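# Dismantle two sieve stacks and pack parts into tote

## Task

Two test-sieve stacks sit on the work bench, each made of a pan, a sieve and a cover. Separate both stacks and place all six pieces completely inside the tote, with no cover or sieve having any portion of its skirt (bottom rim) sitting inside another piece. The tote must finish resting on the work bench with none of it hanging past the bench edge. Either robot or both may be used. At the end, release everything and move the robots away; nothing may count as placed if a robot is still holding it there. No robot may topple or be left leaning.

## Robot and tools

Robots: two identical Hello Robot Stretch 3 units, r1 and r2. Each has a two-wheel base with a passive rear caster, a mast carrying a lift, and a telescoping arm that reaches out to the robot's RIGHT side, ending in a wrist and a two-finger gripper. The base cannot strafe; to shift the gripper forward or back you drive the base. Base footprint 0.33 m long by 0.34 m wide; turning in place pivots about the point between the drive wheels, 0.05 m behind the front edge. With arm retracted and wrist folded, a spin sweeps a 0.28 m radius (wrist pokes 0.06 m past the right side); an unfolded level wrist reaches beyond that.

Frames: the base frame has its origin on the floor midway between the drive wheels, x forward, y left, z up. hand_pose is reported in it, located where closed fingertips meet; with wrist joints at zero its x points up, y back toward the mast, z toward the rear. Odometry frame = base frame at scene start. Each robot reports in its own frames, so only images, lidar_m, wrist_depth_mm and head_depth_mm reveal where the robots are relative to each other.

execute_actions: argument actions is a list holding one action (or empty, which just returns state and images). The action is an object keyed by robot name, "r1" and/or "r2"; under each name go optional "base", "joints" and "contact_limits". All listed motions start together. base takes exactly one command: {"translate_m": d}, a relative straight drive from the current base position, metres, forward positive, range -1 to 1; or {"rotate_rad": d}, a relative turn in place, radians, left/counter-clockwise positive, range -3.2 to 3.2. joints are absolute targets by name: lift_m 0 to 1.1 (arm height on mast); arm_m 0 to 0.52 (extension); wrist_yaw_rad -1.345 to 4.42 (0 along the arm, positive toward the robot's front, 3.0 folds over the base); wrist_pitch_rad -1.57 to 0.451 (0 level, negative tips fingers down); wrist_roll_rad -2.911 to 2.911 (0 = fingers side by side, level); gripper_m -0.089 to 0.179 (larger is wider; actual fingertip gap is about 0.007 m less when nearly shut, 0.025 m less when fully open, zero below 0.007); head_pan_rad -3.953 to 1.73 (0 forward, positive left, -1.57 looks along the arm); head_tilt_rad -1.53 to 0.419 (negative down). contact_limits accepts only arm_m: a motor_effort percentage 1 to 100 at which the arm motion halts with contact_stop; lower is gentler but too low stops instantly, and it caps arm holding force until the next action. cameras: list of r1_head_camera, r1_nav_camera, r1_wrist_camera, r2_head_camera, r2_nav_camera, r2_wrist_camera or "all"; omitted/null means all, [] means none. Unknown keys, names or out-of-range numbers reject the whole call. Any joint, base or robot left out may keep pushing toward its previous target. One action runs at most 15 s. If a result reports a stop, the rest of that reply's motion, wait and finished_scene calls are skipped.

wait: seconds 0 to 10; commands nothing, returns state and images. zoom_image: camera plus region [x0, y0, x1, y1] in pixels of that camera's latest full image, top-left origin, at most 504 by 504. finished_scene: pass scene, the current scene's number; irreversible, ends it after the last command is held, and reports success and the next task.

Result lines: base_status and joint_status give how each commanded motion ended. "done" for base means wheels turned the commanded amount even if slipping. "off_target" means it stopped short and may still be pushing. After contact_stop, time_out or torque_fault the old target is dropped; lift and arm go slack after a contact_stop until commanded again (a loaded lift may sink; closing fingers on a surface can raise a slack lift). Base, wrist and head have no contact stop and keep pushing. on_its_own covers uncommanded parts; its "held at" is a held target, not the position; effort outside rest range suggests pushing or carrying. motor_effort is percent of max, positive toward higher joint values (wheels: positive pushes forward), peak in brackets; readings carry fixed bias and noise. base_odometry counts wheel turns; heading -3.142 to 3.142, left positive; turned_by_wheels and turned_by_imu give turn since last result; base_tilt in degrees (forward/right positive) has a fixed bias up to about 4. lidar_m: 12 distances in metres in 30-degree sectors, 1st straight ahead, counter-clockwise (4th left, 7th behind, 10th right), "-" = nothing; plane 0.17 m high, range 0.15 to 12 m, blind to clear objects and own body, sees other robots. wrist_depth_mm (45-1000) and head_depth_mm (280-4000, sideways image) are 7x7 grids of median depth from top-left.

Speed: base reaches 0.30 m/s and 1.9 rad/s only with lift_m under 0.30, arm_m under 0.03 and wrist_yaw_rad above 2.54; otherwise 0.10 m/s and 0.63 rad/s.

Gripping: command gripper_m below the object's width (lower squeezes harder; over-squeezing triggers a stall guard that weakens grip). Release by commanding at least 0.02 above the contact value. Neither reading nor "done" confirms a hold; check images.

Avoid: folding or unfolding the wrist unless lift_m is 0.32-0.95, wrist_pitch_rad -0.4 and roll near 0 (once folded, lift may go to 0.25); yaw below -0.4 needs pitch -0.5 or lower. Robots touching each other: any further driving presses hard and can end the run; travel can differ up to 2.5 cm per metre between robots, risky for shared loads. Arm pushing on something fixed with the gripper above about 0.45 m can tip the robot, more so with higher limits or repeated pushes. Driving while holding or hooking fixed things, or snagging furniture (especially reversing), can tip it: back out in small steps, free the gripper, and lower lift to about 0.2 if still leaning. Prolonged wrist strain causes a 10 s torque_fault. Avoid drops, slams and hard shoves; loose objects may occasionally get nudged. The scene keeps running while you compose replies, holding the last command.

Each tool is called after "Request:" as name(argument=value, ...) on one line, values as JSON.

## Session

Request:
execute_actions(actions=[])

Scene clock: 0.00 s.
r1.base_odometry: x=+0.000 y=+0.000 heading=+0.000 (m, m, rad; r1's odometry frame)
r1.turned_by_wheels: +0.000 (rad since the last result)
r1.turned_by_imu: +0.000 (rad since the last result)
r1.base_tilt: forward=-1.5 right=-0.4 (deg)
r1.lidar_m: 0.77 0.79 1.03 2.41 3.17 4.13 4.02 1.40 2.37 4.07 1.18 0.82
r1.head_depth_mm: 728 731 731 737 738 742 743 / 722 726 727 730 733 736 738 / 716 718 724 726 731 730 734 / 712 714 719 722 725 728 730 / 709 710 714 719 716 722 726 / 704 708 708 711 714 718 721 / 700 701 703 707 710 713 717
r1.base_status: not commanded
r1.joint_positions: lift_m=+0.512 arm_m=-0.002 wrist_yaw_rad=+3.126 wrist_pitch_rad=-0.451 wrist_roll_rad=+0.004 gripper_m=+0.037 head_pan_rad=+0.000 head_tilt_rad=+0.009
r1.joint_status: not commanded
r1.motor_effort: left_wheel=+0 right_wheel=+0 lift_m=+27 arm_m=+0 wrist_yaw_rad=+0 wrist_pitch_rad=+7 wrist_roll_rad=+0 gripper_m=+0 head_pan_rad=+1 head_tilt_rad=+1 (%)
r1.hand_pose: x=-0.0177 y=+0.0771 z=+0.5173 quat_wxyz=(+0.164, +0.691, +0.153, +0.687) (m; r1's base frame)
r1.wrist_depth_mm: - - - - - - 879 / - - - - - - 903 / - - - - - - 916 / - - - - - - 927 / - 989 970 938 934 876 850 / 824 839 806 782 - 762 746 / 712 706 689 674 658 651 645
r2.base_odometry: x=+0.000 y=+0.000 heading=+0.000 (m, m, rad; r2's odometry frame)
r2.turned_by_wheels: +0.000 (rad since the last result)
r2.turned_by_imu: +0.000 (rad since the last result)
r2.base_tilt: forward=+0.9 right=+1.2 (deg)
r2.lidar_m: 1.10 1.10 1.26 2.14 3.66 4.20 3.65 0.93 1.08 5.14 2.31 1.30
r2.head_depth_mm: 1202 1217 1222 1229 1246 1262 1270 / 1161 1168 1174 1190 1197 1204 1218 / 1119 1124 1133 1147 1157 1165 1173 / 1081 1085 1097 1104 1118 1118 1134 / 1044 1052 1055 1067 1073 1087 1097 / 1003 1019 1023 1036 1038 1047 1055 / 977 989 990 997 1007 1010 1018
r2.base_status: not commanded
r2.joint_positions: lift_m=+0.424 arm_m=+0.001 wrist_yaw_rad=+2.989 wrist_pitch_rad=-0.611 wrist_roll_rad=+0.017 gripper_m=+0.037 head_pan_rad=-0.012 head_tilt_rad=-0.001
r2.joint_status: not commanded
r2.motor_effort: left_wheel=+0 right_wheel=+0 lift_m=+42 arm_m=+0 wrist_yaw_rad=+1 wrist_pitch_rad=+4 wrist_roll_rad=+1 gripper_m=+0 head_pan_rad=+0 head_tilt_rad=+2 (%)
r2.hand_pose: x=+0.0086 y=+0.0474 z=+0.3960 quat_wxyz=(+0.265, +0.694, +0.159, +0.650) (m; r2's base frame)
r2.wrist_depth_mm: - - - - - - 897 / - - - - - - 955 / 925 939 992 958 - - 965 / 763 793 814 811 826 812 830 / 654 668 - 684 701 693 702 / 569 574 - 600 604 596 608 / 507 - - - 512 523 532
pictures: r1_head_camera (sideways: a quarter turn clockwise sets it upright), r1_nav_camera (sideways: a quarter turn counterclockwise sets it upright), r1_wrist_camera, r2_head_camera (sideways: a quarter turn clockwise sets it upright), r2_nav_camera (sideways: a quarter turn counterclockwise sets it upright), r2_wrist_camera
Images, in order (width x height): r1_head_camera 896x504, r1_nav_camera 672x504, r1_wrist_camera 644x364, r2_head_camera 896x504, r2_nav_camera 672x504, r2_wrist_camera 644x364.

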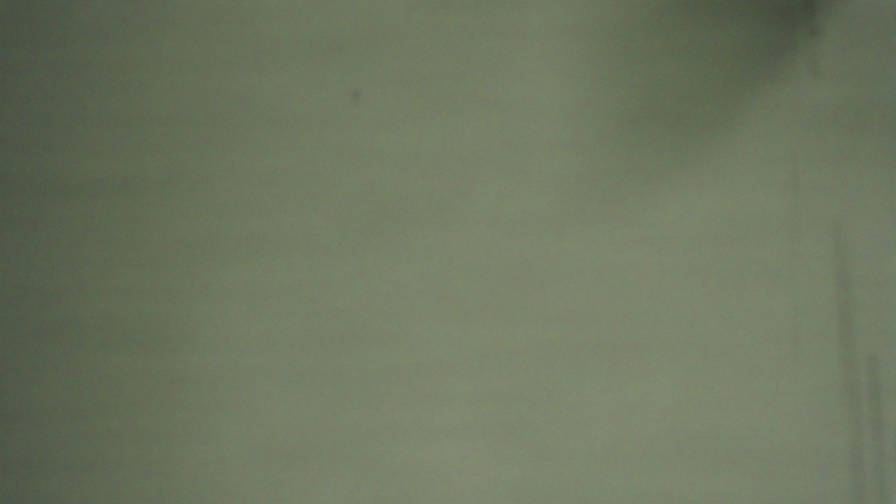

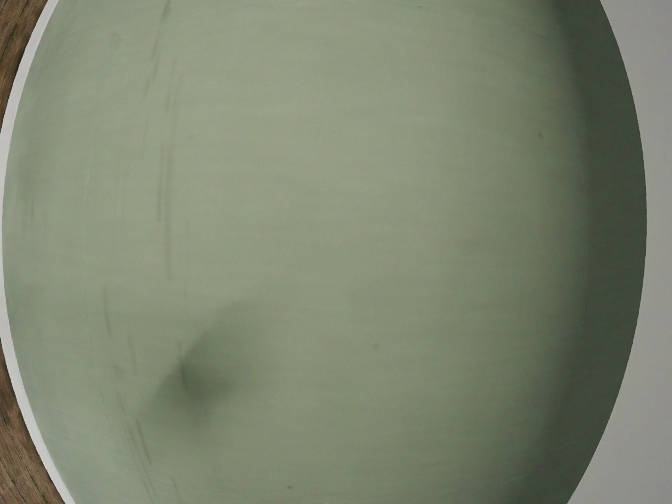

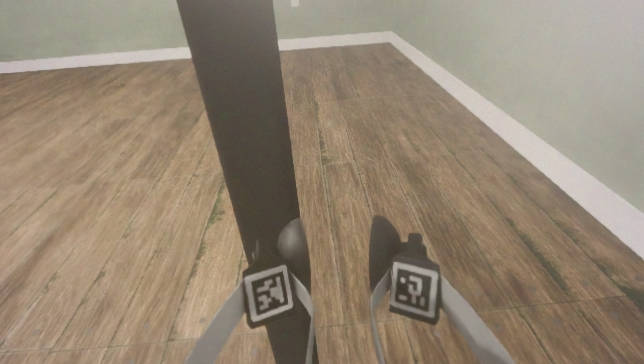

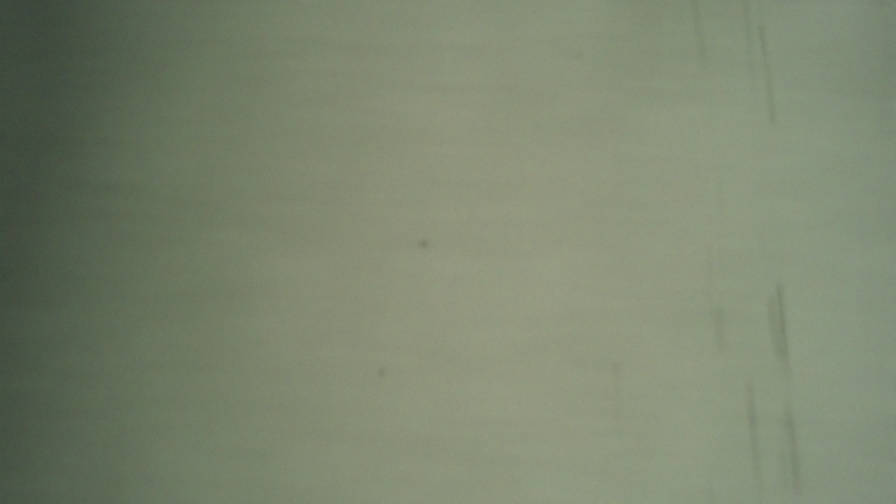

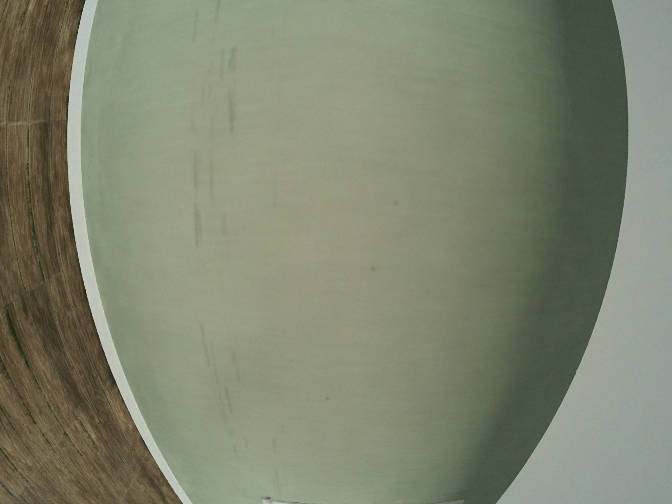

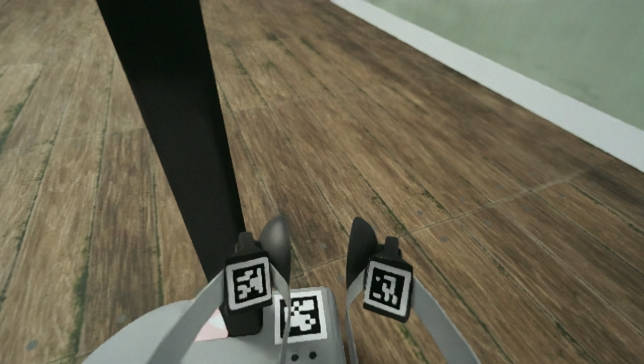

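Request:
execute_actions(actions=[{"r1":{"joints":{"head_pan_rad":-2.4,"head_tilt_rad":-0.35}},"r2":{"joints":{"head_pan_rad":-2.35,"head_tilt_rad":-0.4}}}], cameras=["r1_head_camera","r2_head_camera","r1_nav_camera","r2_nav_camera"])

Scene clock: 6.20 s.
r1.base_odometry: x=+0.000 y=+0.000 heading=+0.000 (m, m, rad; r1's odometry frame)
r1.turned_by_wheels: +0.000 (rad since the last result)
r1.turned_by_imu: +0.001 (rad since the last result)
r1.base_tilt: forward=-1.3 right=-0.4 (deg)
r1.lidar_m: 0.77 0.79 1.03 2.41 3.17 4.14 4.00 1.39 2.37 4.11 1.18 0.82
r1.head_depth_mm: 3578 3809 - 1662 2273 1808 1464 / 3820 - - 1547 2194 1705 1468 / - - - 1795 2372 1821 1468 / - - 3338 2554 2390 1824 1478 / - - 2669 2915 2389 1818 1469 / - - - 3250 2408 1817 1475 / - - - 3109 2408 1833 1484
r1.base_status: not commanded
r1.joint_positions: lift_m=+0.512 arm_m=-0.002 wrist_yaw_rad=+3.126 wrist_pitch_rad=-0.451 wrist_roll_rad=+0.004 gripper_m=+0.037 head_pan_rad=-2.393 head_tilt_rad=-0.345
r1.joint_status: all done
r1.motor_effort: left_wheel=+0(0) right_wheel=+0(0) lift_m=+26(27) arm_m=+0(0) wrist_yaw_rad=+0(0) wrist_pitch_rad=+7(7) wrist_roll_rad=+0(0) gripper_m=+0(0) head_pan_rad=-3(36) head_tilt_rad=-2(22) (%)
r1.hand_pose: x=-0.0177 y=+0.0771 z=+0.5173 quat_wxyz=(+0.164, +0.691, +0.153, +0.687) (m; r1's base frame)
r1.wrist_depth_mm: - - - - - - 891 / - - - - - - 901 / - - - - - - 919 / - - - - - - 924 / - 987 983 953 933 903 833 / 852 832 806 787 - 760 741 / 709 704 696 681 651 652 637
r2.base_odometry: x=+0.000 y=+0.000 heading=+0.000 (m, m, rad; r2's odometry frame)
r2.turned_by_wheels: +0.000 (rad since the last result)
r2.turned_by_imu: -0.001 (rad since the last result)
r2.base_tilt: forward=+1.0 right=+1.1 (deg)
r2.lidar_m: 1.11 1.10 1.26 2.13 3.66 4.21 3.66 0.93 1.07 5.14 2.31 1.30
r2.head_depth_mm: 3061 3280 3481 1368 1032 1686 1239 / 3237 3438 3712 1344 1939 1676 1279 / 3411 3670 3851 1334 2016 1666 1345 / 3615 3884 - 1302 2088 1551 1341 / 3782 - 3473 1347 2164 1553 1335 / - - - 1474 2155 1590 1317 / - - - 1585 2130 1646 1318
r2.base_status: not commanded
r2.joint_positions: lift_m=+0.424 arm_m=+0.001 wrist_yaw_rad=+2.989 wrist_pitch_rad=-0.611 wrist_roll_rad=+0.017 gripper_m=+0.037 head_pan_rad=-2.343 head_tilt_rad=-0.395
r2.joint_status: all done
r2.motor_effort: left_wheel=+0(0) right_wheel=+0(0) lift_m=+42(42) arm_m=+0(0) wrist_yaw_rad=+0(0) wrist_pitch_rad=+4(4) wrist_roll_rad=+1(1) gripper_m=+0(1) head_pan_rad=-3(38) head_tilt_rad=-2(26) (%)
r2.hand_pose: x=+0.0086 y=+0.0474 z=+0.3960 quat_wxyz=(+0.265, +0.694, +0.159, +0.650) (m; r2's base frame)
r2.wrist_depth_mm: - - - - - - 930 / - - - - - - 947 / 922 947 968 1000 - - 942 / 773 802 810 783 842 834 828 / 658 662 - 684 688 701 704 / 574 577 - 606 618 612 611 / 512 - - - 513 528 537
pictures: r1_head_camera (sideways: a quarter turn clockwise sets it upright), r1_nav_camera (sideways: a quarter turn counterclockwise sets it upright), r2_head_camera (sideways: a quarter turn clockwise sets it upright), r2_nav_camera (sideways: a quarter turn counterclockwise sets it upright)
Images, in order (width x height): r1_head_camera 896x504, r1_nav_camera 672x504, r2_head_camera 896x504, r2_nav_camera 672x504.

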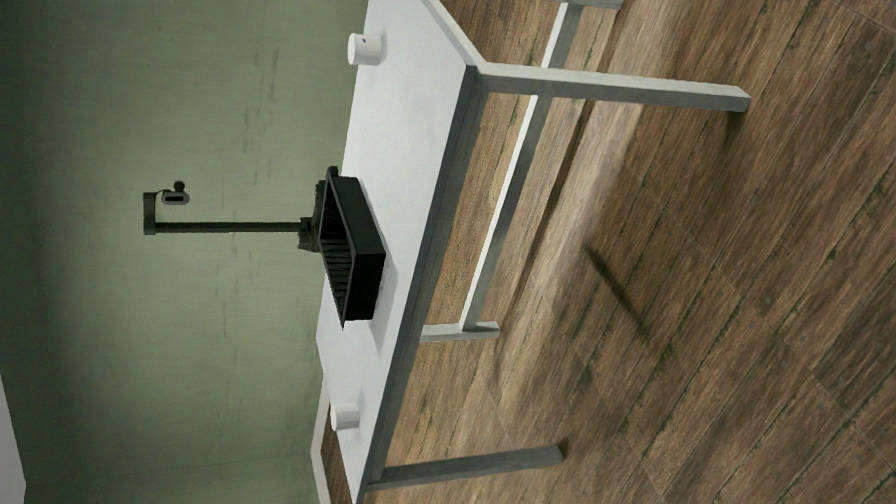

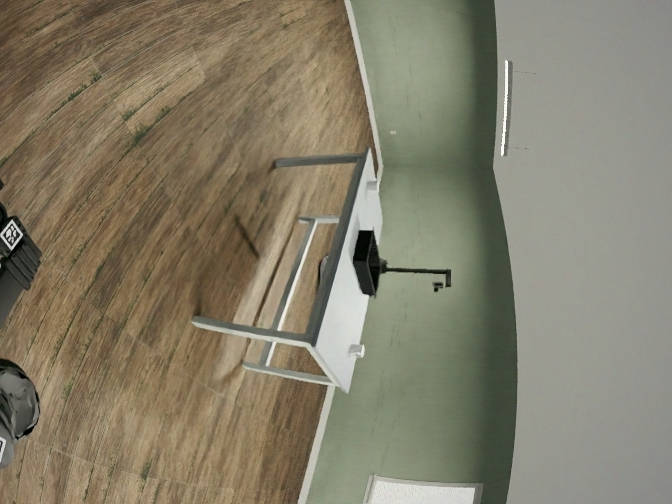

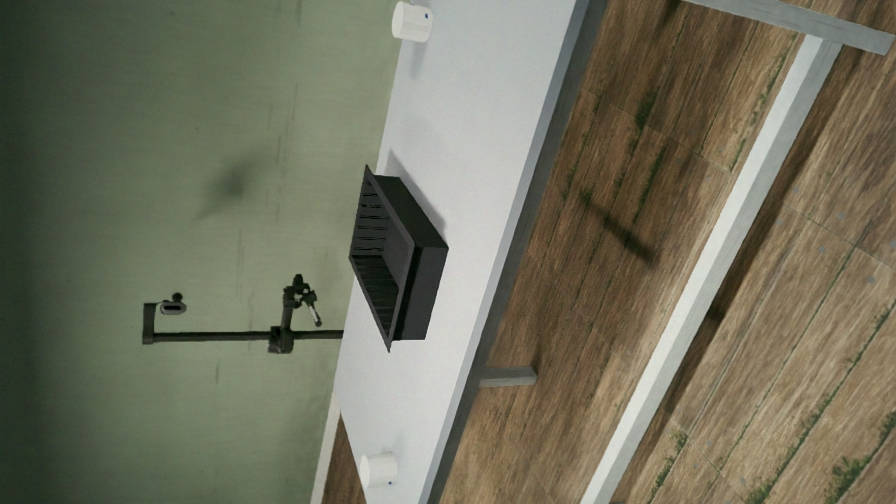

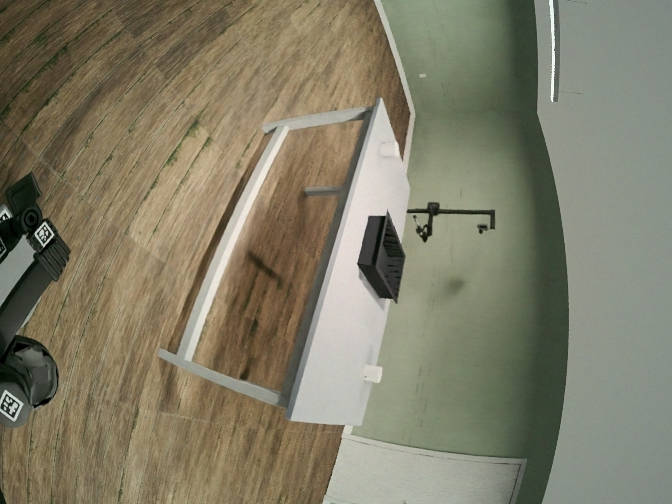

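Request:
execute_actions(actions=[{"r1":{"base":{"rotate_rad":-2.05},"joints":{"head_pan_rad":-1.57,"head_tilt_rad":-0.7,"lift_m":0.28}},"r2":{"base":{"rotate_rad":-1.737},"joints":{"head_pan_rad":-1.57,"head_tilt_rad":-0.7,"lift_m":0.28}}}], cameras=[])

Request:
execute_actions(actions=[{"r1":{"base":{"translate_m":1.0}},"r2":{"base":{"translate_m":0.6}}}], cameras=[])

Request:
execute_actions(actions=[{"r1":{"base":{"translate_m":0.3}}}], cameras=[])

Request:
execute_actions(actions=[{"r1":{"base":{"translate_m":0.81},"joints":{"lift_m":0.95,"wrist_pitch_rad":-0.4}},"r2":{"base":{"translate_m":0.83},"joints":{"lift_m":0.95,"wrist_pitch_rad":-0.4}}}], cameras=[])

Request:
execute_actions(actions=[{"r1":{"base":{"rotate_rad":0.50}},"r2":{"base":{"rotate_rad":0.457}}}], cameras=["r1_head_camera","r2_head_camera"])

Scene clock: 32.37 s.
r1.base_odometry: x=+0.000 y=+0.000 heading=-2.050 (m, m, rad; r1's odometry frame)
r1.turned_by_wheels: -2.050 (rad since the last result)
r1.turned_by_imu: -1.992 (rad since the last result)
r1.base_tilt: forward=-1.5 right=-0.5 (deg)
r1.lidar_m: 2.38 2.84 1.09 0.80 0.78 0.80 1.11 3.09 3.22 4.17 4.00 1.39
r1.head_depth_mm: 3664 3187 2389 1897 1590 1357 1184 / - 3184 2410 1899 1592 1358 1190 / - 3190 2415 1912 1594 1367 1195 / - 3169 2384 1909 1596 1368 1188 / 3766 3221 2418 1934 1590 1370 1196 / 3627 3207 2423 1922 1609 1374 1196 / 3447 3258 2418 1925 1605 1373 1192
r1.base_status: done
r1.joint_positions: lift_m=+0.280 arm_m=-0.002 wrist_yaw_rad=+3.126 wrist_pitch_rad=-0.452 wrist_roll_rad=+0.004 gripper_m=+0.037 head_pan_rad=-1.576 head_tilt_rad=-0.692
r1.joint_status: all done
r1.motor_effort: left_wheel=+3(13) right_wheel=-4(12) lift_m=+20(24) arm_m=-1(0) wrist_yaw_rad=+0(0) wrist_pitch_rad=+7(7) wrist_roll_rad=+0(0) gripper_m=+0(0) head_pan_rad=+3(38) head_tilt_rad=-4(22) (%)
r1.hand_pose: x=-0.0177 y=+0.0770 z=+0.2855 quat_wxyz=(+0.164, +0.691, +0.153, +0.687) (m; r1's base frame)
r1.wrist_depth_mm: 583 647 - 842 965 - - / 614 678 - 910 - - - / 657 733 785 930 945 883 875 / 686 747 767 726 722 689 684 / 646 627 612 600 601 569 557 / 534 522 541 - - 482 471 / 456 - - - 426 414 409
r2.base_odometry: x=+0.000 y=+0.000 heading=-1.737 (m, m, rad; r2's odometry frame)
r2.turned_by_wheels: -1.737 (rad since the last result)
r2.turned_by_imu: -1.738 (rad since the last result)
r2.base_tilt: forward=+1.0 right=+1.1 (deg)
r2.lidar_m: 1.49 3.15 1.43 1.12 1.11 1.18 1.75 3.66 3.92 3.72 0.93 1.01
r2.head_depth_mm: 3915 3813 2614 1990 1606 1343 1163 / 3689 3728 2594 1989 1605 1340 1154 / 3519 3747 2573 1966 1597 1336 1152 / 3391 3686 2521 1962 1583 1336 1151 / 3280 3460 2525 1938 1574 1322 1144 / 3088 3395 2515 1915 1564 1323 1138 / 3004 3225 2417 1798 1439 1314 1133
r2.base_status: done
r2.joint_positions: lift_m=+0.280 arm_m=+0.001 wrist_yaw_rad=+2.989 wrist_pitch_rad=-0.612 wrist_roll_rad=+0.017 gripper_m=+0.037 head_pan_rad=-1.576 head_tilt_rad=-0.692
r2.joint_status: all done
r2.motor_effort: left_wheel=+2(10) right_wheel=-2(7) lift_m=+37(39) arm_m=+0(0) wrist_yaw_rad=+0(0) wrist_pitch_rad=+4(4) wrist_roll_rad=+0(1) gripper_m=+0(0) head_pan_rad=+3(35) head_tilt_rad=-3(25) (%)
r2.hand_pose: x=+0.0086 y=+0.0472 z=+0.2518 quat_wxyz=(+0.266, +0.694, +0.159, +0.650) (m; r2's base frame)
r2.wrist_depth_mm: 825 - - - - - - / 832 872 925 953 955 972 - / 687 696 736 726 758 743 773 / 570 574 587 596 600 605 617 / 483 515 - 527 511 516 513 / - - - - 446 439 445 / - - - - 382 385 391
pictures: none
No camera images: the call's "cameras" was empty. Leave "cameras" out to get every camera's image.

Scene clock: 37.40 s.
r1.base_odometry: x=-0.461 y=-0.887 heading=-2.050 (m, m, rad; r1's odometry frame)
r1.turned_by_wheels: +0.000 (rad since the last result)
r1.turned_by_imu: +0.004 (rad since the last result)
r1.base_tilt: forward=-1.4 right=-0.4 (deg)
r1.lidar_m: 1.37 4.68 1.76 1.30 1.28 1.31 1.82 3.97 4.13 0.82 1.43 1.49
r1.head_depth_mm: - 3205 2364 1918 1592 1358 1188 / - 3204 2389 1905 1578 1368 1186 / 3711 3241 2393 1918 1597 1361 1188 / 3499 3267 2383 1919 1600 1365 1195 / 3372 3220 2378 1809 1491 1362 1194 / 3189 3294 995 1768 1608 1372 1194 / 3003 3113 998 921 1610 1368 1194
r1.base_status: done
r1.joint_positions: lift_m=+0.280 arm_m=-0.002 wrist_yaw_rad=+3.126 wrist_pitch_rad=-0.452 wrist_roll_rad=+0.004 gripper_m=+0.037 head_pan_rad=-1.576 head_tilt_rad=-0.692
r1.joint_status: not commanded
r1.motor_effort: left_wheel=+2(12) right_wheel=-4(9) lift_m=+20(20) arm_m=+0(0) wrist_yaw_rad=+1(0) wrist_pitch_rad=+7(7) wrist_roll_rad=+0(0) gripper_m=+0(0) head_pan_rad=+3(3) head_tilt_rad=-3(3) (%)
r1.hand_pose: x=-0.0177 y=+0.0770 z=+0.2855 quat_wxyz=(+0.164, +0.691, +0.153, +0.687) (m; r1's base frame)
r1.wrist_depth_mm: 938 - - - - - - / 997 - - - - - - / - - - 954 922 904 861 / 807 805 782 749 711 707 683 / 637 631 612 602 604 572 557 / 535 530 543 - - 480 469 / 455 - - - 423 420 411
r2.base_odometry: x=-0.099 y=-0.592 heading=-1.737 (m, m, rad; r2's odometry frame)
r2.turned_by_wheels: +0.000 (rad since the last result)
r2.turned_by_imu: +0.000 (rad since the last result)
r2.base_tilt: forward=+1.0 right=+1.1 (deg)
r2.lidar_m: 1.10 3.85 1.75 1.37 1.36 1.45 2.14 4.21 4.45 0.71 0.70 0.74
r2.head_depth_mm: 3650 3830 2584 1992 1604 1343 1159 / 3463 3725 2603 1852 1601 1339 1157 / 3309 3509 1050 1179 1410 1332 1149 / 3182 3387 1043 1782 1581 1326 1147 / 3018 3239 1036 894 1563 1294 1140 / 2906 3102 1028 864 1566 1260 1140 / 2823 3052 1018 831 1567 1251 1127
r2.base_status: done
r2.joint_positions: lift_m=+0.280 arm_m=+0.001 wrist_yaw_rad=+2.989 wrist_pitch_rad=-0.613 wrist_roll_rad=+0.017 gripper_m=+0.037 head_pan_rad=-1.576 head_tilt_rad=-0.692
r2.joint_status: not commanded
r2.motor_effort: left_wheel=+2(9) right_wheel=-3(5) lift_m=+37(37) arm_m=+0(0) wrist_yaw_rad=+0(0) wrist_pitch_rad=+4(4) wrist_roll_rad=+1(1) gripper_m=+0(0) head_pan_rad=+2(3) head_tilt_rad=-4(3) (%)
r2.hand_pose: x=+0.0086 y=+0.0472 z=+0.2518 quat_wxyz=(+0.266, +0.694, +0.159, +0.650) (m; r2's base frame)
r2.wrist_depth_mm: - - - - - - - / 891 894 927 948 962 975 977 / 680 700 724 722 736 760 752 / 564 572 580 586 601 609 621 / 480 515 - 525 509 504 520 / - - - - 447 437 439 / - - - - 381 383 389
pictures: none
No camera images: the call's "cameras" was empty. Leave "cameras" out to get every camera's image.

Scene clock: 40.13 s.
r1.base_odometry: x=-0.599 y=-1.154 heading=-2.050 (m, m, rad; r1's odometry frame)
r1.turned_by_wheels: +0.000 (rad since the last result)
r1.turned_by_imu: +0.001 (rad since the last result)
r1.base_tilt: forward=-1.5 right=-0.3 (deg)
r1.lidar_m: 1.07 4.57 1.95 1.46 1.43 1.47 2.03 4.22 4.39 0.82 1.28 1.34
r1.head_depth_mm: - 3208 2373 1906 1589 1356 1189 / 3741 3175 2386 1858 1584 1357 1186 / 3530 3215 989 1077 1335 1362 1184 / 3366 3213 991 913 1602 1369 1189 / 3184 1345 993 857 1608 1365 1194 / 3008 1339 996 817 1593 1369 1197 / 2935 3056 1000 796 1564 1369 1192
r1.base_status: done
r1.joint_positions: lift_m=+0.280 arm_m=-0.002 wrist_yaw_rad=+3.126 wrist_pitch_rad=-0.452 wrist_roll_rad=+0.004 gripper_m=+0.037 head_pan_rad=-1.576 head_tilt_rad=-0.692
r1.joint_status: not commanded
r1.motor_effort: left_wheel=+2(11) right_wheel=-3(10) lift_m=+20(20) arm_m=+0(1) wrist_yaw_rad=+1(0) wrist_pitch_rad=+7(7) wrist_roll_rad=+0(0) gripper_m=+0(0) head_pan_rad=+3(3) head_tilt_rad=-3(4) (%)
r1.hand_pose: x=-0.0177 y=+0.0770 z=+0.2855 quat_wxyz=(+0.164, +0.691, +0.153, +0.687) (m; r1's base frame)
r1.wrist_depth_mm: - - - - - - - / - - - - - - - / - - - 990 926 902 844 / 809 786 759 745 708 698 678 / 641 628 609 596 605 573 556 / 531 532 539 - - 486 473 / 455 - - - 419 413 413
r2.base_odometry: x=-0.099 y=-0.592 heading=-1.737 (m, m, rad; r2's odometry frame)
r2.turned_by_wheels: +0.000 (rad since the last result)
r2.turned_by_imu: +0.000 (rad since the last result)
r2.base_tilt: forward=+1.0 right=+1.1 (deg)
r2.lidar_m: 1.10 3.85 1.76 1.37 1.36 1.44 2.14 4.20 4.48 0.71 0.69 0.75
r2.head_depth_mm: 3639 3703 2639 1981 1613 1341 1155 / 3465 3688 2594 1852 1593 1342 1155 / 3338 3511 1048 1179 1411 1330 1149 / 3152 3401 1041 1776 1575 1335 1148 / 3017 3226 1039 895 1579 1293 1142 / 2920 3137 1023 863 1564 1264 1137 / 2818 3032 1021 830 1563 1256 1131
r2.base_status: not commanded
r2.joint_positions: lift_m=+0.280 arm_m=+0.001 wrist_yaw_rad=+2.989 wrist_pitch_rad=-0.613 wrist_roll_rad=+0.017 gripper_m=+0.037 head_pan_rad=-1.576 head_tilt_rad=-0.692
r2.joint_status: not commanded
r2.motor_effort: left_wheel=+2(2) right_wheel=-3(3) lift_m=+37(37) arm_m=+0(0) wrist_yaw_rad=+0(1) wrist_pitch_rad=+4(4) wrist_roll_rad=+1(1) gripper_m=+0(0) head_pan_rad=+2(2) head_tilt_rad=-4(3) (%)
r2.hand_pose: x=+0.0086 y=+0.0472 z=+0.2518 quat_wxyz=(+0.266, +0.694, +0.159, +0.650) (m; r2's base frame)
r2.wrist_depth_mm: - - - - - - - / 886 876 926 947 963 987 997 / 679 697 714 713 726 731 763 / 573 574 574 587 598 592 625 / 475 519 - 524 504 505 519 / - - - - 447 435 443 / - - - - 382 388 390
pictures: none
No camera images: the call's "cameras" was empty. Leave "cameras" out to get every camera's image.

Scene clock: 49.00 s.
r1.base_odometry: x=-0.972 y=-1.873 heading=-2.050 (m, m, rad; r1's odometry frame)
r1.turned_by_wheels: +0.000 (rad since the last result)
r1.turned_by_imu: +0.004 (rad since the last result)
r1.base_tilt: forward=-1.4 right=-0.4 (deg)
r1.lidar_m: 3.99 3.86 2.52 1.84 1.82 1.89 2.61 1.25 1.24 0.91 0.89 0.28
r1.head_depth_mm: 3518 3197 914 828 - - 1185 / 3255 3057 970 740 - - - / 3119 3079 963 788 - - - / 2952 3171 925 787 689 - 499 / 2823 3049 993 791 701 - 481 / 2679 2964 998 793 686 - 481 / 2560 2855 1001 794 658 530 490
r1.base_status: done
r1.joint_positions: lift_m=+0.950 arm_m=-0.002 wrist_yaw_rad=+3.126 wrist_pitch_rad=-0.422 wrist_roll_rad=+0.004 gripper_m=+0.037 head_pan_rad=-1.576 head_tilt_rad=-0.692
r1.joint_status: all done
r1.motor_effort: left_wheel=+2(11) right_wheel=-3(7) lift_m=+33(36) arm_m=+0(0) wrist_yaw_rad=+0(0) wrist_pitch_rad=+10(14) wrist_roll_rad=+0(0) gripper_m=+0(0) head_pan_rad=+3(3) head_tilt_rad=-4(4) (%)
r1.hand_pose: x=-0.0177 y=+0.0810 z=+0.9615 quat_wxyz=(+0.154, +0.693, +0.142, +0.689) (m; r1's base frame)
r1.wrist_depth_mm: - - - - - - - / - - - - - - - / - - - - - - - / - - - - - - - / - - - - - - - / - - - - - - - / - - - - - - -
r2.base_odometry: x=-0.236 y=-1.410 heading=-1.737 (m, m, rad; r2's odometry frame)
r2.turned_by_wheels: +0.000 (rad since the last result)
r2.turned_by_imu: +0.000 (rad since the last result)
r2.base_tilt: forward=+1.0 right=+1.1 (deg)
r2.lidar_m: 3.88 3.80 2.19 1.72 1.70 1.81 2.68 1.01 0.46 0.36 0.35 0.37
r2.head_depth_mm: 1432 3628 979 804 - - 1153 / 3094 3312 1054 790 - - 1155 / 2969 3333 967 805 - - - / 2844 3134 1049 798 704 - - / 2711 3062 1038 793 - - 1093 / 2639 2963 1029 791 605 1228 1133 / 2519 2826 1018 783 637 549 1113
r2.base_status: done
r2.joint_positions: lift_m=+0.950 arm_m=+0.001 wrist_yaw_rad=+2.989 wrist_pitch_rad=-0.421 wrist_roll_rad=+0.017 gripper_m=+0.037 head_pan_rad=-1.576 head_tilt_rad=-0.692
r2.joint_status: all done
r2.motor_effort: left_wheel=+2(8) right_wheel=-2(5) lift_m=+48(50) arm_m=+0(1) wrist_yaw_rad=+0(1) wrist_pitch_rad=+6(5) wrist_roll_rad=+1(1) gripper_m=+0(0) head_pan_rad=+3(3) head_tilt_rad=-4(4) (%)
r2.hand_pose: x=+0.0128 y=+0.0751 z=+0.9619 quat_wxyz=(+0.201, +0.706, +0.093, +0.672) (m; r2's base frame)
r2.wrist_depth_mm: - - - - - - - / - - - - - - - / - - - - - - - / - - - - - - - / - - - - - - - / - - - - - - - / - - - - - - -
pictures: none
No camera images: the call's "cameras" was empty. Leave "cameras" out to get every camera's image.

Scene clock: 50.80 s.
r1.base_odometry: x=-0.972 y=-1.873 heading=-1.550 (m, m, rad; r1's odometry frame)
r1.turned_by_wheels: +0.500 (rad since the last result)
r1.turned_by_imu: +0.489 (rad since the last result)
r1.base_tilt: forward=-1.3 right=-0.3 (deg)
r1.lidar_m: 3.86 2.59 1.84 1.81 1.86 2.53 1.25 1.27 0.92 0.89 0.28 4.02
r1.head_depth_mm: 2596 2853 985 836 - - 497 / 2609 2862 982 787 - - - / 2612 2850 990 786 - - - / 2586 2850 996 790 690 - 480 / 2591 2842 992 793 700 - 482 / 2587 2811 994 794 683 - 482 / 2543 2820 2430 1888 660 563 491
r1.base_status: done
r1.joint_positions: lift_m=+0.950 arm_m=-0.002 wrist_yaw_rad=+3.126 wrist_pitch_rad=-0.422 wrist_roll_rad=+0.004 gripper_m=+0.037 head_pan_rad=-1.576 head_tilt_rad=-0.692
r1.joint_status: not commanded
r1.motor_effort: left_wheel=-3(7) right_wheel=+4(8) lift_m=+34(34) arm_m=+0(0) wrist_yaw_rad=+0(0) wrist_pitch_rad=+10(10) wrist_roll_rad=+0(0) gripper_m=+0(0) head_pan_rad=+3(3) head_tilt_rad=-3(3) (%)
r1.hand_pose: x=-0.0177 y=+0.0810 z=+0.9615 quat_wxyz=(+0.154, +0.693, +0.142, +0.689) (m; r1's base frame)
r1.wrist_depth_mm: - - - - - - - / - - - - - - - / - - - - - - - / - - - - - - - / - - - - - - - / - - - - - - - / - - - - - - -
r2.base_odometry: x=-0.236 y=-1.410 heading=-1.280 (m, m, rad; r2's odometry frame)
r2.turned_by_wheels: +0.457 (rad since the last result)
r2.turned_by_imu: +0.461 (rad since the last result)
r2.base_tilt: forward=+1.0 right=+1.1 (deg)
r2.lidar_m: 3.80 2.32 1.74 1.69 1.77 2.48 1.24 0.49 0.37 0.35 0.36 3.93
r2.head_depth_mm: 2571 2899 1071 859 - - 1160 / 2568 2935 1063 812 - - 1153 / 2620 2929 1052 805 - - - / 2622 2958 1043 797 686 - - / 2606 2973 1038 796 - - 1004 / 2632 2966 2505 1877 659 1229 1112 / 2656 2980 2486 1924 1557 1284 1137
r2.base_status: done
r2.joint_positions: lift_m=+0.950 arm_m=+0.001 wrist_yaw_rad=+2.989 wrist_pitch_rad=-0.421 wrist_roll_rad=+0.017 gripper_m=+0.037 head_pan_rad=-1.576 head_tilt_rad=-0.692
r2.joint_status: not commanded
r2.motor_effort: left_wheel=-3(6) right_wheel=+2(4) lift_m=+47(47) arm_m=+0(0) wrist_yaw_rad=+0(0) wrist_pitch_rad=+6(6) wrist_roll_rad=+0(1) gripper_m=+0(0) head_pan_rad=+2(3) head_tilt_rad=-4(3) (%)
r2.hand_pose: x=+0.0128 y=+0.0751 z=+0.9619 quat_wxyz=(+0.201, +0.706, +0.093, +0.672) (m; r2's base frame)
r2.wrist_depth_mm: - - - - - - - / - - - - - - - / - - - - - - - / - - - - - - - / - - - - - - - / - - - - - - - / - - - - - - -
pictures: r1_head_camera (sideways: a quarter turn clockwise sets it upright), r2_head_camera (sideways: a quarter turn clockwise sets it upright)
Images, in order (width x height): r1_head_camera 896x504, r2_head_camera 896x504.

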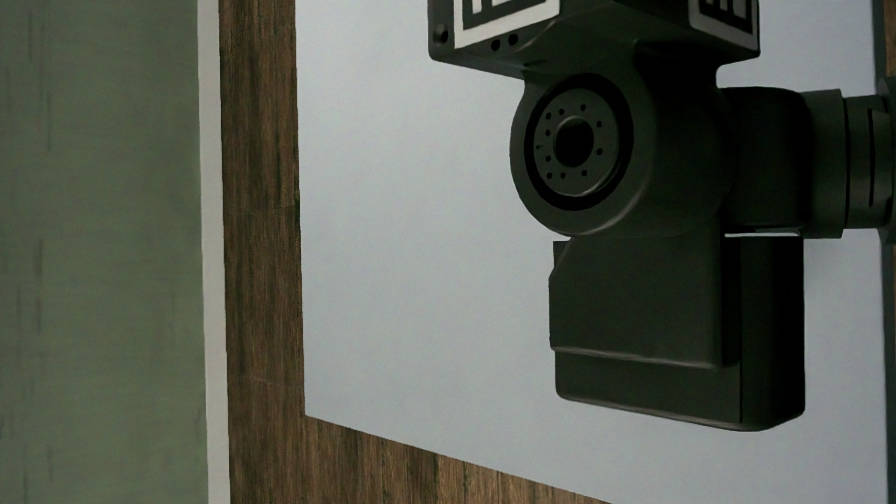

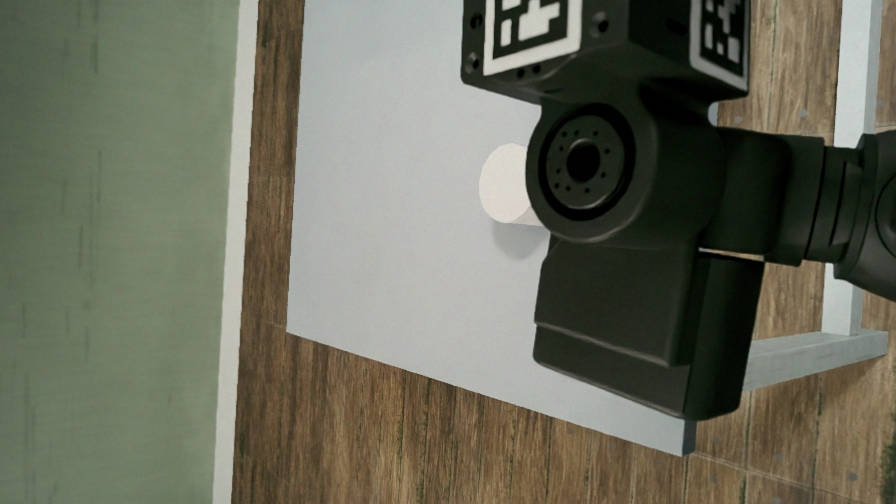

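Request:
execute_actions(actions=[{"r1":{"joints":{"wrist_yaw_rad":0.0,"gripper_m":0.15}},"r2":{"base":{"translate_m":-0.05},"joints":{"wrist_yaw_rad":0.0,"gripper_m":0.15}}}], cameras=[])

Request:
execute_actions(actions=[{"r1":{"joints":{"lift_m":1.09,"wrist_pitch_rad":-1.57}},"r2":{"joints":{"lift_m":1.09,"wrist_pitch_rad":-1.57}}}], cameras=[])

Request:
execute_actions(actions=[{"r1":{"joints":{"arm_m":0.25}},"r2":{"joints":{"arm_m":0.36}}}], cameras=["r1_wrist_camera","r2_wrist_camera"])

Scene clock: 60.63 s.
r1.base_odometry: x=-0.972 y=-1.873 heading=-1.550 (m, m, rad; r1's odometry frame)
r1.turned_by_wheels: +0.000 (rad since the last result)
r1.turned_by_imu: +0.001 (rad since the last result)
r1.base_tilt: forward=-1.5 right=-0.5 (deg)
r1.lidar_m: 3.86 2.59 1.85 1.80 1.87 2.53 1.26 1.27 0.92 0.89 0.28 4.05
r1.head_depth_mm: 2599 2873 979 835 - - - / 2615 2830 988 811 - - - / 2601 2866 988 853 - - - / 2566 2878 992 842 671 551 485 / 2569 2849 994 815 657 561 490 / 2564 2848 1000 796 658 563 490 / 2575 2848 2445 1865 659 563 491
r1.base_status: not commanded
r1.joint_positions: lift_m=+0.950 arm_m=-0.002 wrist_yaw_rad=+0.002 wrist_pitch_rad=-0.422 wrist_roll_rad=+0.004 gripper_m=+0.150 head_pan_rad=-1.576 head_tilt_rad=-0.692
r1.joint_status: all done
r1.motor_effort: left_wheel=-3(3) right_wheel=+4(4) lift_m=+33(34) arm_m=+0(0) wrist_yaw_rad=-2(1) wrist_pitch_rad=+10(10) wrist_roll_rad=+0(0) gripper_m=+0(95) head_pan_rad=+3(3) head_tilt_rad=-3(4) (%)
r1.hand_pose: x=-0.0210 y=-0.3669 z=+0.9615 quat_wxyz=(+0.691, +0.149, -0.692, -0.148) (m; r1's base frame)
r1.wrist_depth_mm: - - - - - - - / - - - - - - - / - - - - - 758 569 / - - 657 610 591 573 488 / - - 491 486 472 473 445 / - - 410 402 393 392 378 / - 344 352 345 338 332 319
r2.base_odometry: x=-0.250 y=-1.362 heading=-1.280 (m, m, rad; r2's odometry frame)
r2.turned_by_wheels: +0.000 (rad since the last result)
r2.turned_by_imu: -0.001 (rad since the last result)
r2.base_tilt: forward=+1.0 right=+1.1 (deg)
r2.lidar_m: 3.86 2.33 1.74 1.69 1.77 2.49 1.24 0.49 0.36 0.35 0.37 4.00
r2.head_depth_mm: 2572 2900 1076 859 - - - / 2591 2892 1062 837 - - - / 2604 2931 1051 861 - - - / 2618 2964 1039 844 - 912 1083 / 2615 2998 1034 822 636 583 1100 / 2629 2975 2498 791 642 663 1071 / 2643 3013 2486 1898 676 1226 1134
r2.base_status: done
r2.joint_positions: lift_m=+0.950 arm_m=+0.001 wrist_yaw_rad=+0.002 wrist_pitch_rad=-0.421 wrist_roll_rad=+0.017 gripper_m=+0.150 head_pan_rad=-1.576 head_tilt_rad=-0.692
r2.joint_status: all done
r2.motor_effort: left_wheel=-3(7) right_wheel=+1(3) lift_m=+47(47) arm_m=+0(0) wrist_yaw_rad=-2(2) wrist_pitch_rad=+6(6) wrist_roll_rad=+1(1) gripper_m=+0(82) head_pan_rad=+3(3) head_tilt_rad=-4(3) (%)
r2.hand_pose: x=-0.0210 y=-0.3704 z=+0.9619 quat_wxyz=(+0.686, +0.147, -0.697, -0.148) (m; r2's base frame)
r2.wrist_depth_mm: - - - - - - - / - - - - - - - / - - - 895 - - - / - - 618 637 629 611 628 / - - 479 486 493 524 464 / - - 393 320 410 - 419 / - 333 338 321 343 339 355
pictures: none
No camera images: the call's "cameras" was empty. Leave "cameras" out to get every camera's image.

Scene clock: 62.73 s.
r1.base_odometry: x=-0.972 y=-1.873 heading=-1.550 (m, m, rad; r1's odometry frame)
r1.turned_by_wheels: +0.000 (rad since the last result)
r1.turned_by_imu: +0.000 (rad since the last result)
r1.base_tilt: forward=-1.3 right=-0.4 (deg)
r1.lidar_m: 3.86 2.60 1.85 1.80 1.87 2.53 1.25 1.28 0.92 0.89 0.28 4.02
r1.head_depth_mm: - - - - - - - / - - - - - - - / - - - - - - - / 2619 2839 992 828 656 - 480 / 2580 2806 994 791 658 573 493 / 2576 2847 996 792 659 562 499 / 2556 2831 2440 1870 658 564 490
r1.base_status: not commanded
r1.joint_positions: lift_m=+1.090 arm_m=-0.002 wrist_yaw_rad=+0.002 wrist_pitch_rad=-1.562 wrist_roll_rad=+0.004 gripper_m=+0.150 head_pan_rad=-1.576 head_tilt_rad=-0.692
r1.joint_status: all done
r1.motor_effort: left_wheel=-3(3) right_wheel=+4(4) lift_m=+34(34) arm_m=+0(0) wrist_yaw_rad=-1(1) wrist_pitch_rad=-3(7) wrist_roll_rad=+0(0) gripper_m=+0(0) head_pan_rad=+3(3) head_tilt_rad=-3(4) (%)
r1.hand_pose: x=-0.0217 y=-0.1210 z=+0.9720 quat_wxyz=(+0.502, +0.498, -0.502, -0.499) (m; r1's base frame)
r1.wrist_depth_mm: - 360 354 349 352 350 343 / - 365 362 358 359 351 350 / - - - - - - - / - - - - - - - / - - - - - - - / - - - - - - - / - - - - - - -
r2.base_odometry: x=-0.250 y=-1.362 heading=-1.280 (m, m, rad; r2's odometry frame)
r2.turned_by_wheels: +0.000 (rad since the last result)
r2.turned_by_imu: +0.000 (rad since the last result)
r2.base_tilt: forward=+1.0 right=+1.2 (deg)
r2.lidar_m: 3.86 2.33 1.74 1.69 1.77 2.48 1.24 0.49 0.36 0.35 0.37 3.99
r2.head_depth_mm: - - - - - - - / - - - - - - - / - - - - - - - / 2626 3011 1045 856 648 - 1083 / 2645 2988 1034 797 645 582 1101 / 2628 2986 2511 789 641 642 1109 / 2660 2985 2475 1918 675 1224 1137
r2.base_status: not commanded
r2.joint_positions: lift_m=+1.090 arm_m=+0.001 wrist_yaw_rad=+0.002 wrist_pitch_rad=-1.564 wrist_roll_rad=+0.017 gripper_m=+0.150 head_pan_rad=-1.576 head_tilt_rad=-0.692
r2.joint_status: all done
r2.motor_effort: left_wheel=-2(2) right_wheel=+2(2) lift_m=+47(48) arm_m=+0(0) wrist_yaw_rad=-1(2) wrist_pitch_rad=-2(6) wrist_roll_rad=+1(1) gripper_m=+1(1) head_pan_rad=+2(2) head_tilt_rad=-4(4) (%)
r2.hand_pose: x=-0.0217 y=-0.1239 z=+0.9722 quat_wxyz=(+0.498, +0.495, -0.505, -0.502) (m; r2's base frame)
r2.wrist_depth_mm: - - 359 351 354 356 352 / - - - - - - - / - - - - - - - / - - - - - - - / - - - - - - - / - - - - - - - / - - - - - - -
pictures: none
No camera images: the call's "cameras" was empty. Leave "cameras" out to get every camera's image.

Scene clock: 66.57 s.
r1.base_odometry: x=-0.972 y=-1.873 heading=-1.550 (m, m, rad; r1's odometry frame)
r1.turned_by_wheels: +0.000 (rad since the last result)
r1.turned_by_imu: +0.001 (rad since the last result)
r1.base_tilt: forward=-1.4 right=-0.3 (deg)
r1.lidar_m: 3.86 2.60 1.85 1.80 1.87 2.53 1.25 1.27 0.92 0.89 0.28 4.00
r1.head_depth_mm: 2673 2886 983 785 653 558 495 / 2681 2858 982 786 653 560 487 / - - 921 787 653 531 489 / 2573 - 954 790 656 549 490 / 2571 2877 991 791 657 561 489 / 2569 2862 999 791 659 562 490 / 2562 2854 2429 1875 659 564 491
r1.base_status: not commanded
r1.joint_positions: lift_m=+1.090 arm_m=+0.250 wrist_yaw_rad=+0.001 wrist_pitch_rad=-1.563 wrist_roll_rad=+0.004 gripper_m=+0.150 head_pan_rad=-1.576 head_tilt_rad=-0.692
r1.joint_status: all done
r1.motor_effort: left_wheel=-3(3) right_wheel=+4(4) lift_m=+33(34) arm_m=+5(6) wrist_yaw_rad=+0(1) wrist_pitch_rad=-3(4) wrist_roll_rad=+0(0) gripper_m=+0(0) head_pan_rad=+2(3) head_tilt_rad=-4(4) (%)
r1.hand_pose: x=-0.0216 y=-0.3724 z=+0.9720 quat_wxyz=(+0.501, +0.497, -0.502, -0.499) (m; r1's base frame)
r1.wrist_depth_mm: - 359 353 351 348 347 340 / - 365 366 361 354 355 351 / - 373 370 365 365 361 358 / - 383 380 374 373 371 366 / - 393 385 382 385 375 375 / - - 398 395 393 391 381 / - - - - - - -
r2.base_odometry: x=-0.250 y=-1.362 heading=-1.280 (m, m, rad; r2's odometry frame)
r2.turned_by_wheels: +0.000 (rad since the last result)
r2.turned_by_imu: -0.001 (rad since the last result)
r2.base_tilt: forward=+1.0 right=+1.1 (deg)
r2.lidar_m: 3.86 2.33 1.74 1.69 1.78 2.48 1.24 0.49 0.36 0.35 0.37 3.97
r2.head_depth_mm: 2575 2903 1067 814 656 578 1160 / 2661 2929 1088 807 654 591 1154 / - - 1050 806 636 588 1145 / 2628 2905 1042 802 619 583 1100 / 2597 2985 1043 794 645 582 1097 / 2619 2946 2490 791 641 662 1073 / 2656 3010 2489 1919 676 1228 1132
r2.base_status: not commanded
r2.joint_positions: lift_m=+1.090 arm_m=+0.360 wrist_yaw_rad=+0.000 wrist_pitch_rad=-1.565 wrist_roll_rad=+0.017 gripper_m=+0.150 head_pan_rad=-1.576 head_tilt_rad=-0.692
r2.joint_status: all done
r2.motor_effort: left_wheel=-2(3) right_wheel=+2(2) lift_m=+47(47) arm_m=+4(1) wrist_yaw_rad=+0(1) wrist_pitch_rad=-2(2) wrist_roll_rad=+1(1) gripper_m=+0(0) head_pan_rad=+2(2) head_tilt_rad=-4(4) (%)
r2.hand_pose: x=-0.0216 y=-0.4820 z=+0.9722 quat_wxyz=(+0.497, +0.494, -0.505, -0.503) (m; r2's base frame)
r2.wrist_depth_mm: - 354 352 350 351 352 353 / - 357 359 356 359 355 365 / - 363 366 364 365 368 366 / - 369 371 301 372 371 373 / - 379 375 302 382 382 384 / - - 387 384 386 - 392 / - - - 390 - - 396
pictures: r1_wrist_camera, r2_wrist_camera
Images, in order (width x height): r1_wrist_camera 644x364, r2_wrist_camera 644x364.

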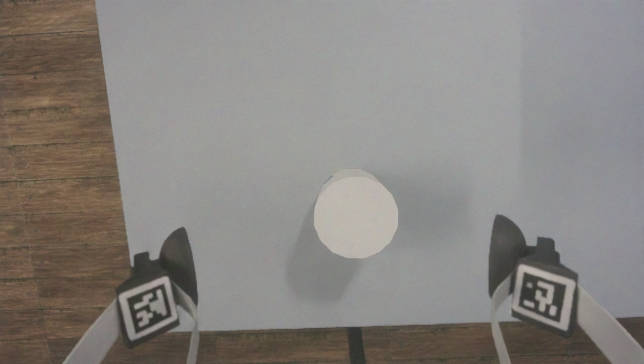

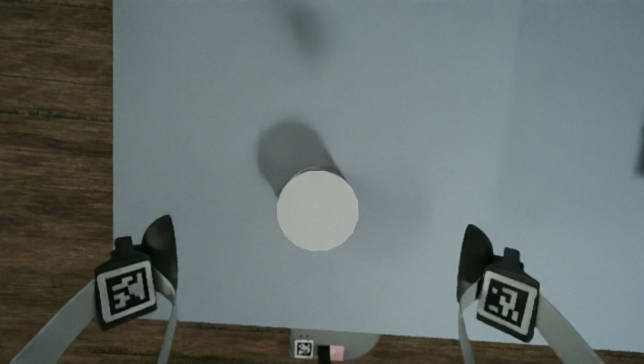

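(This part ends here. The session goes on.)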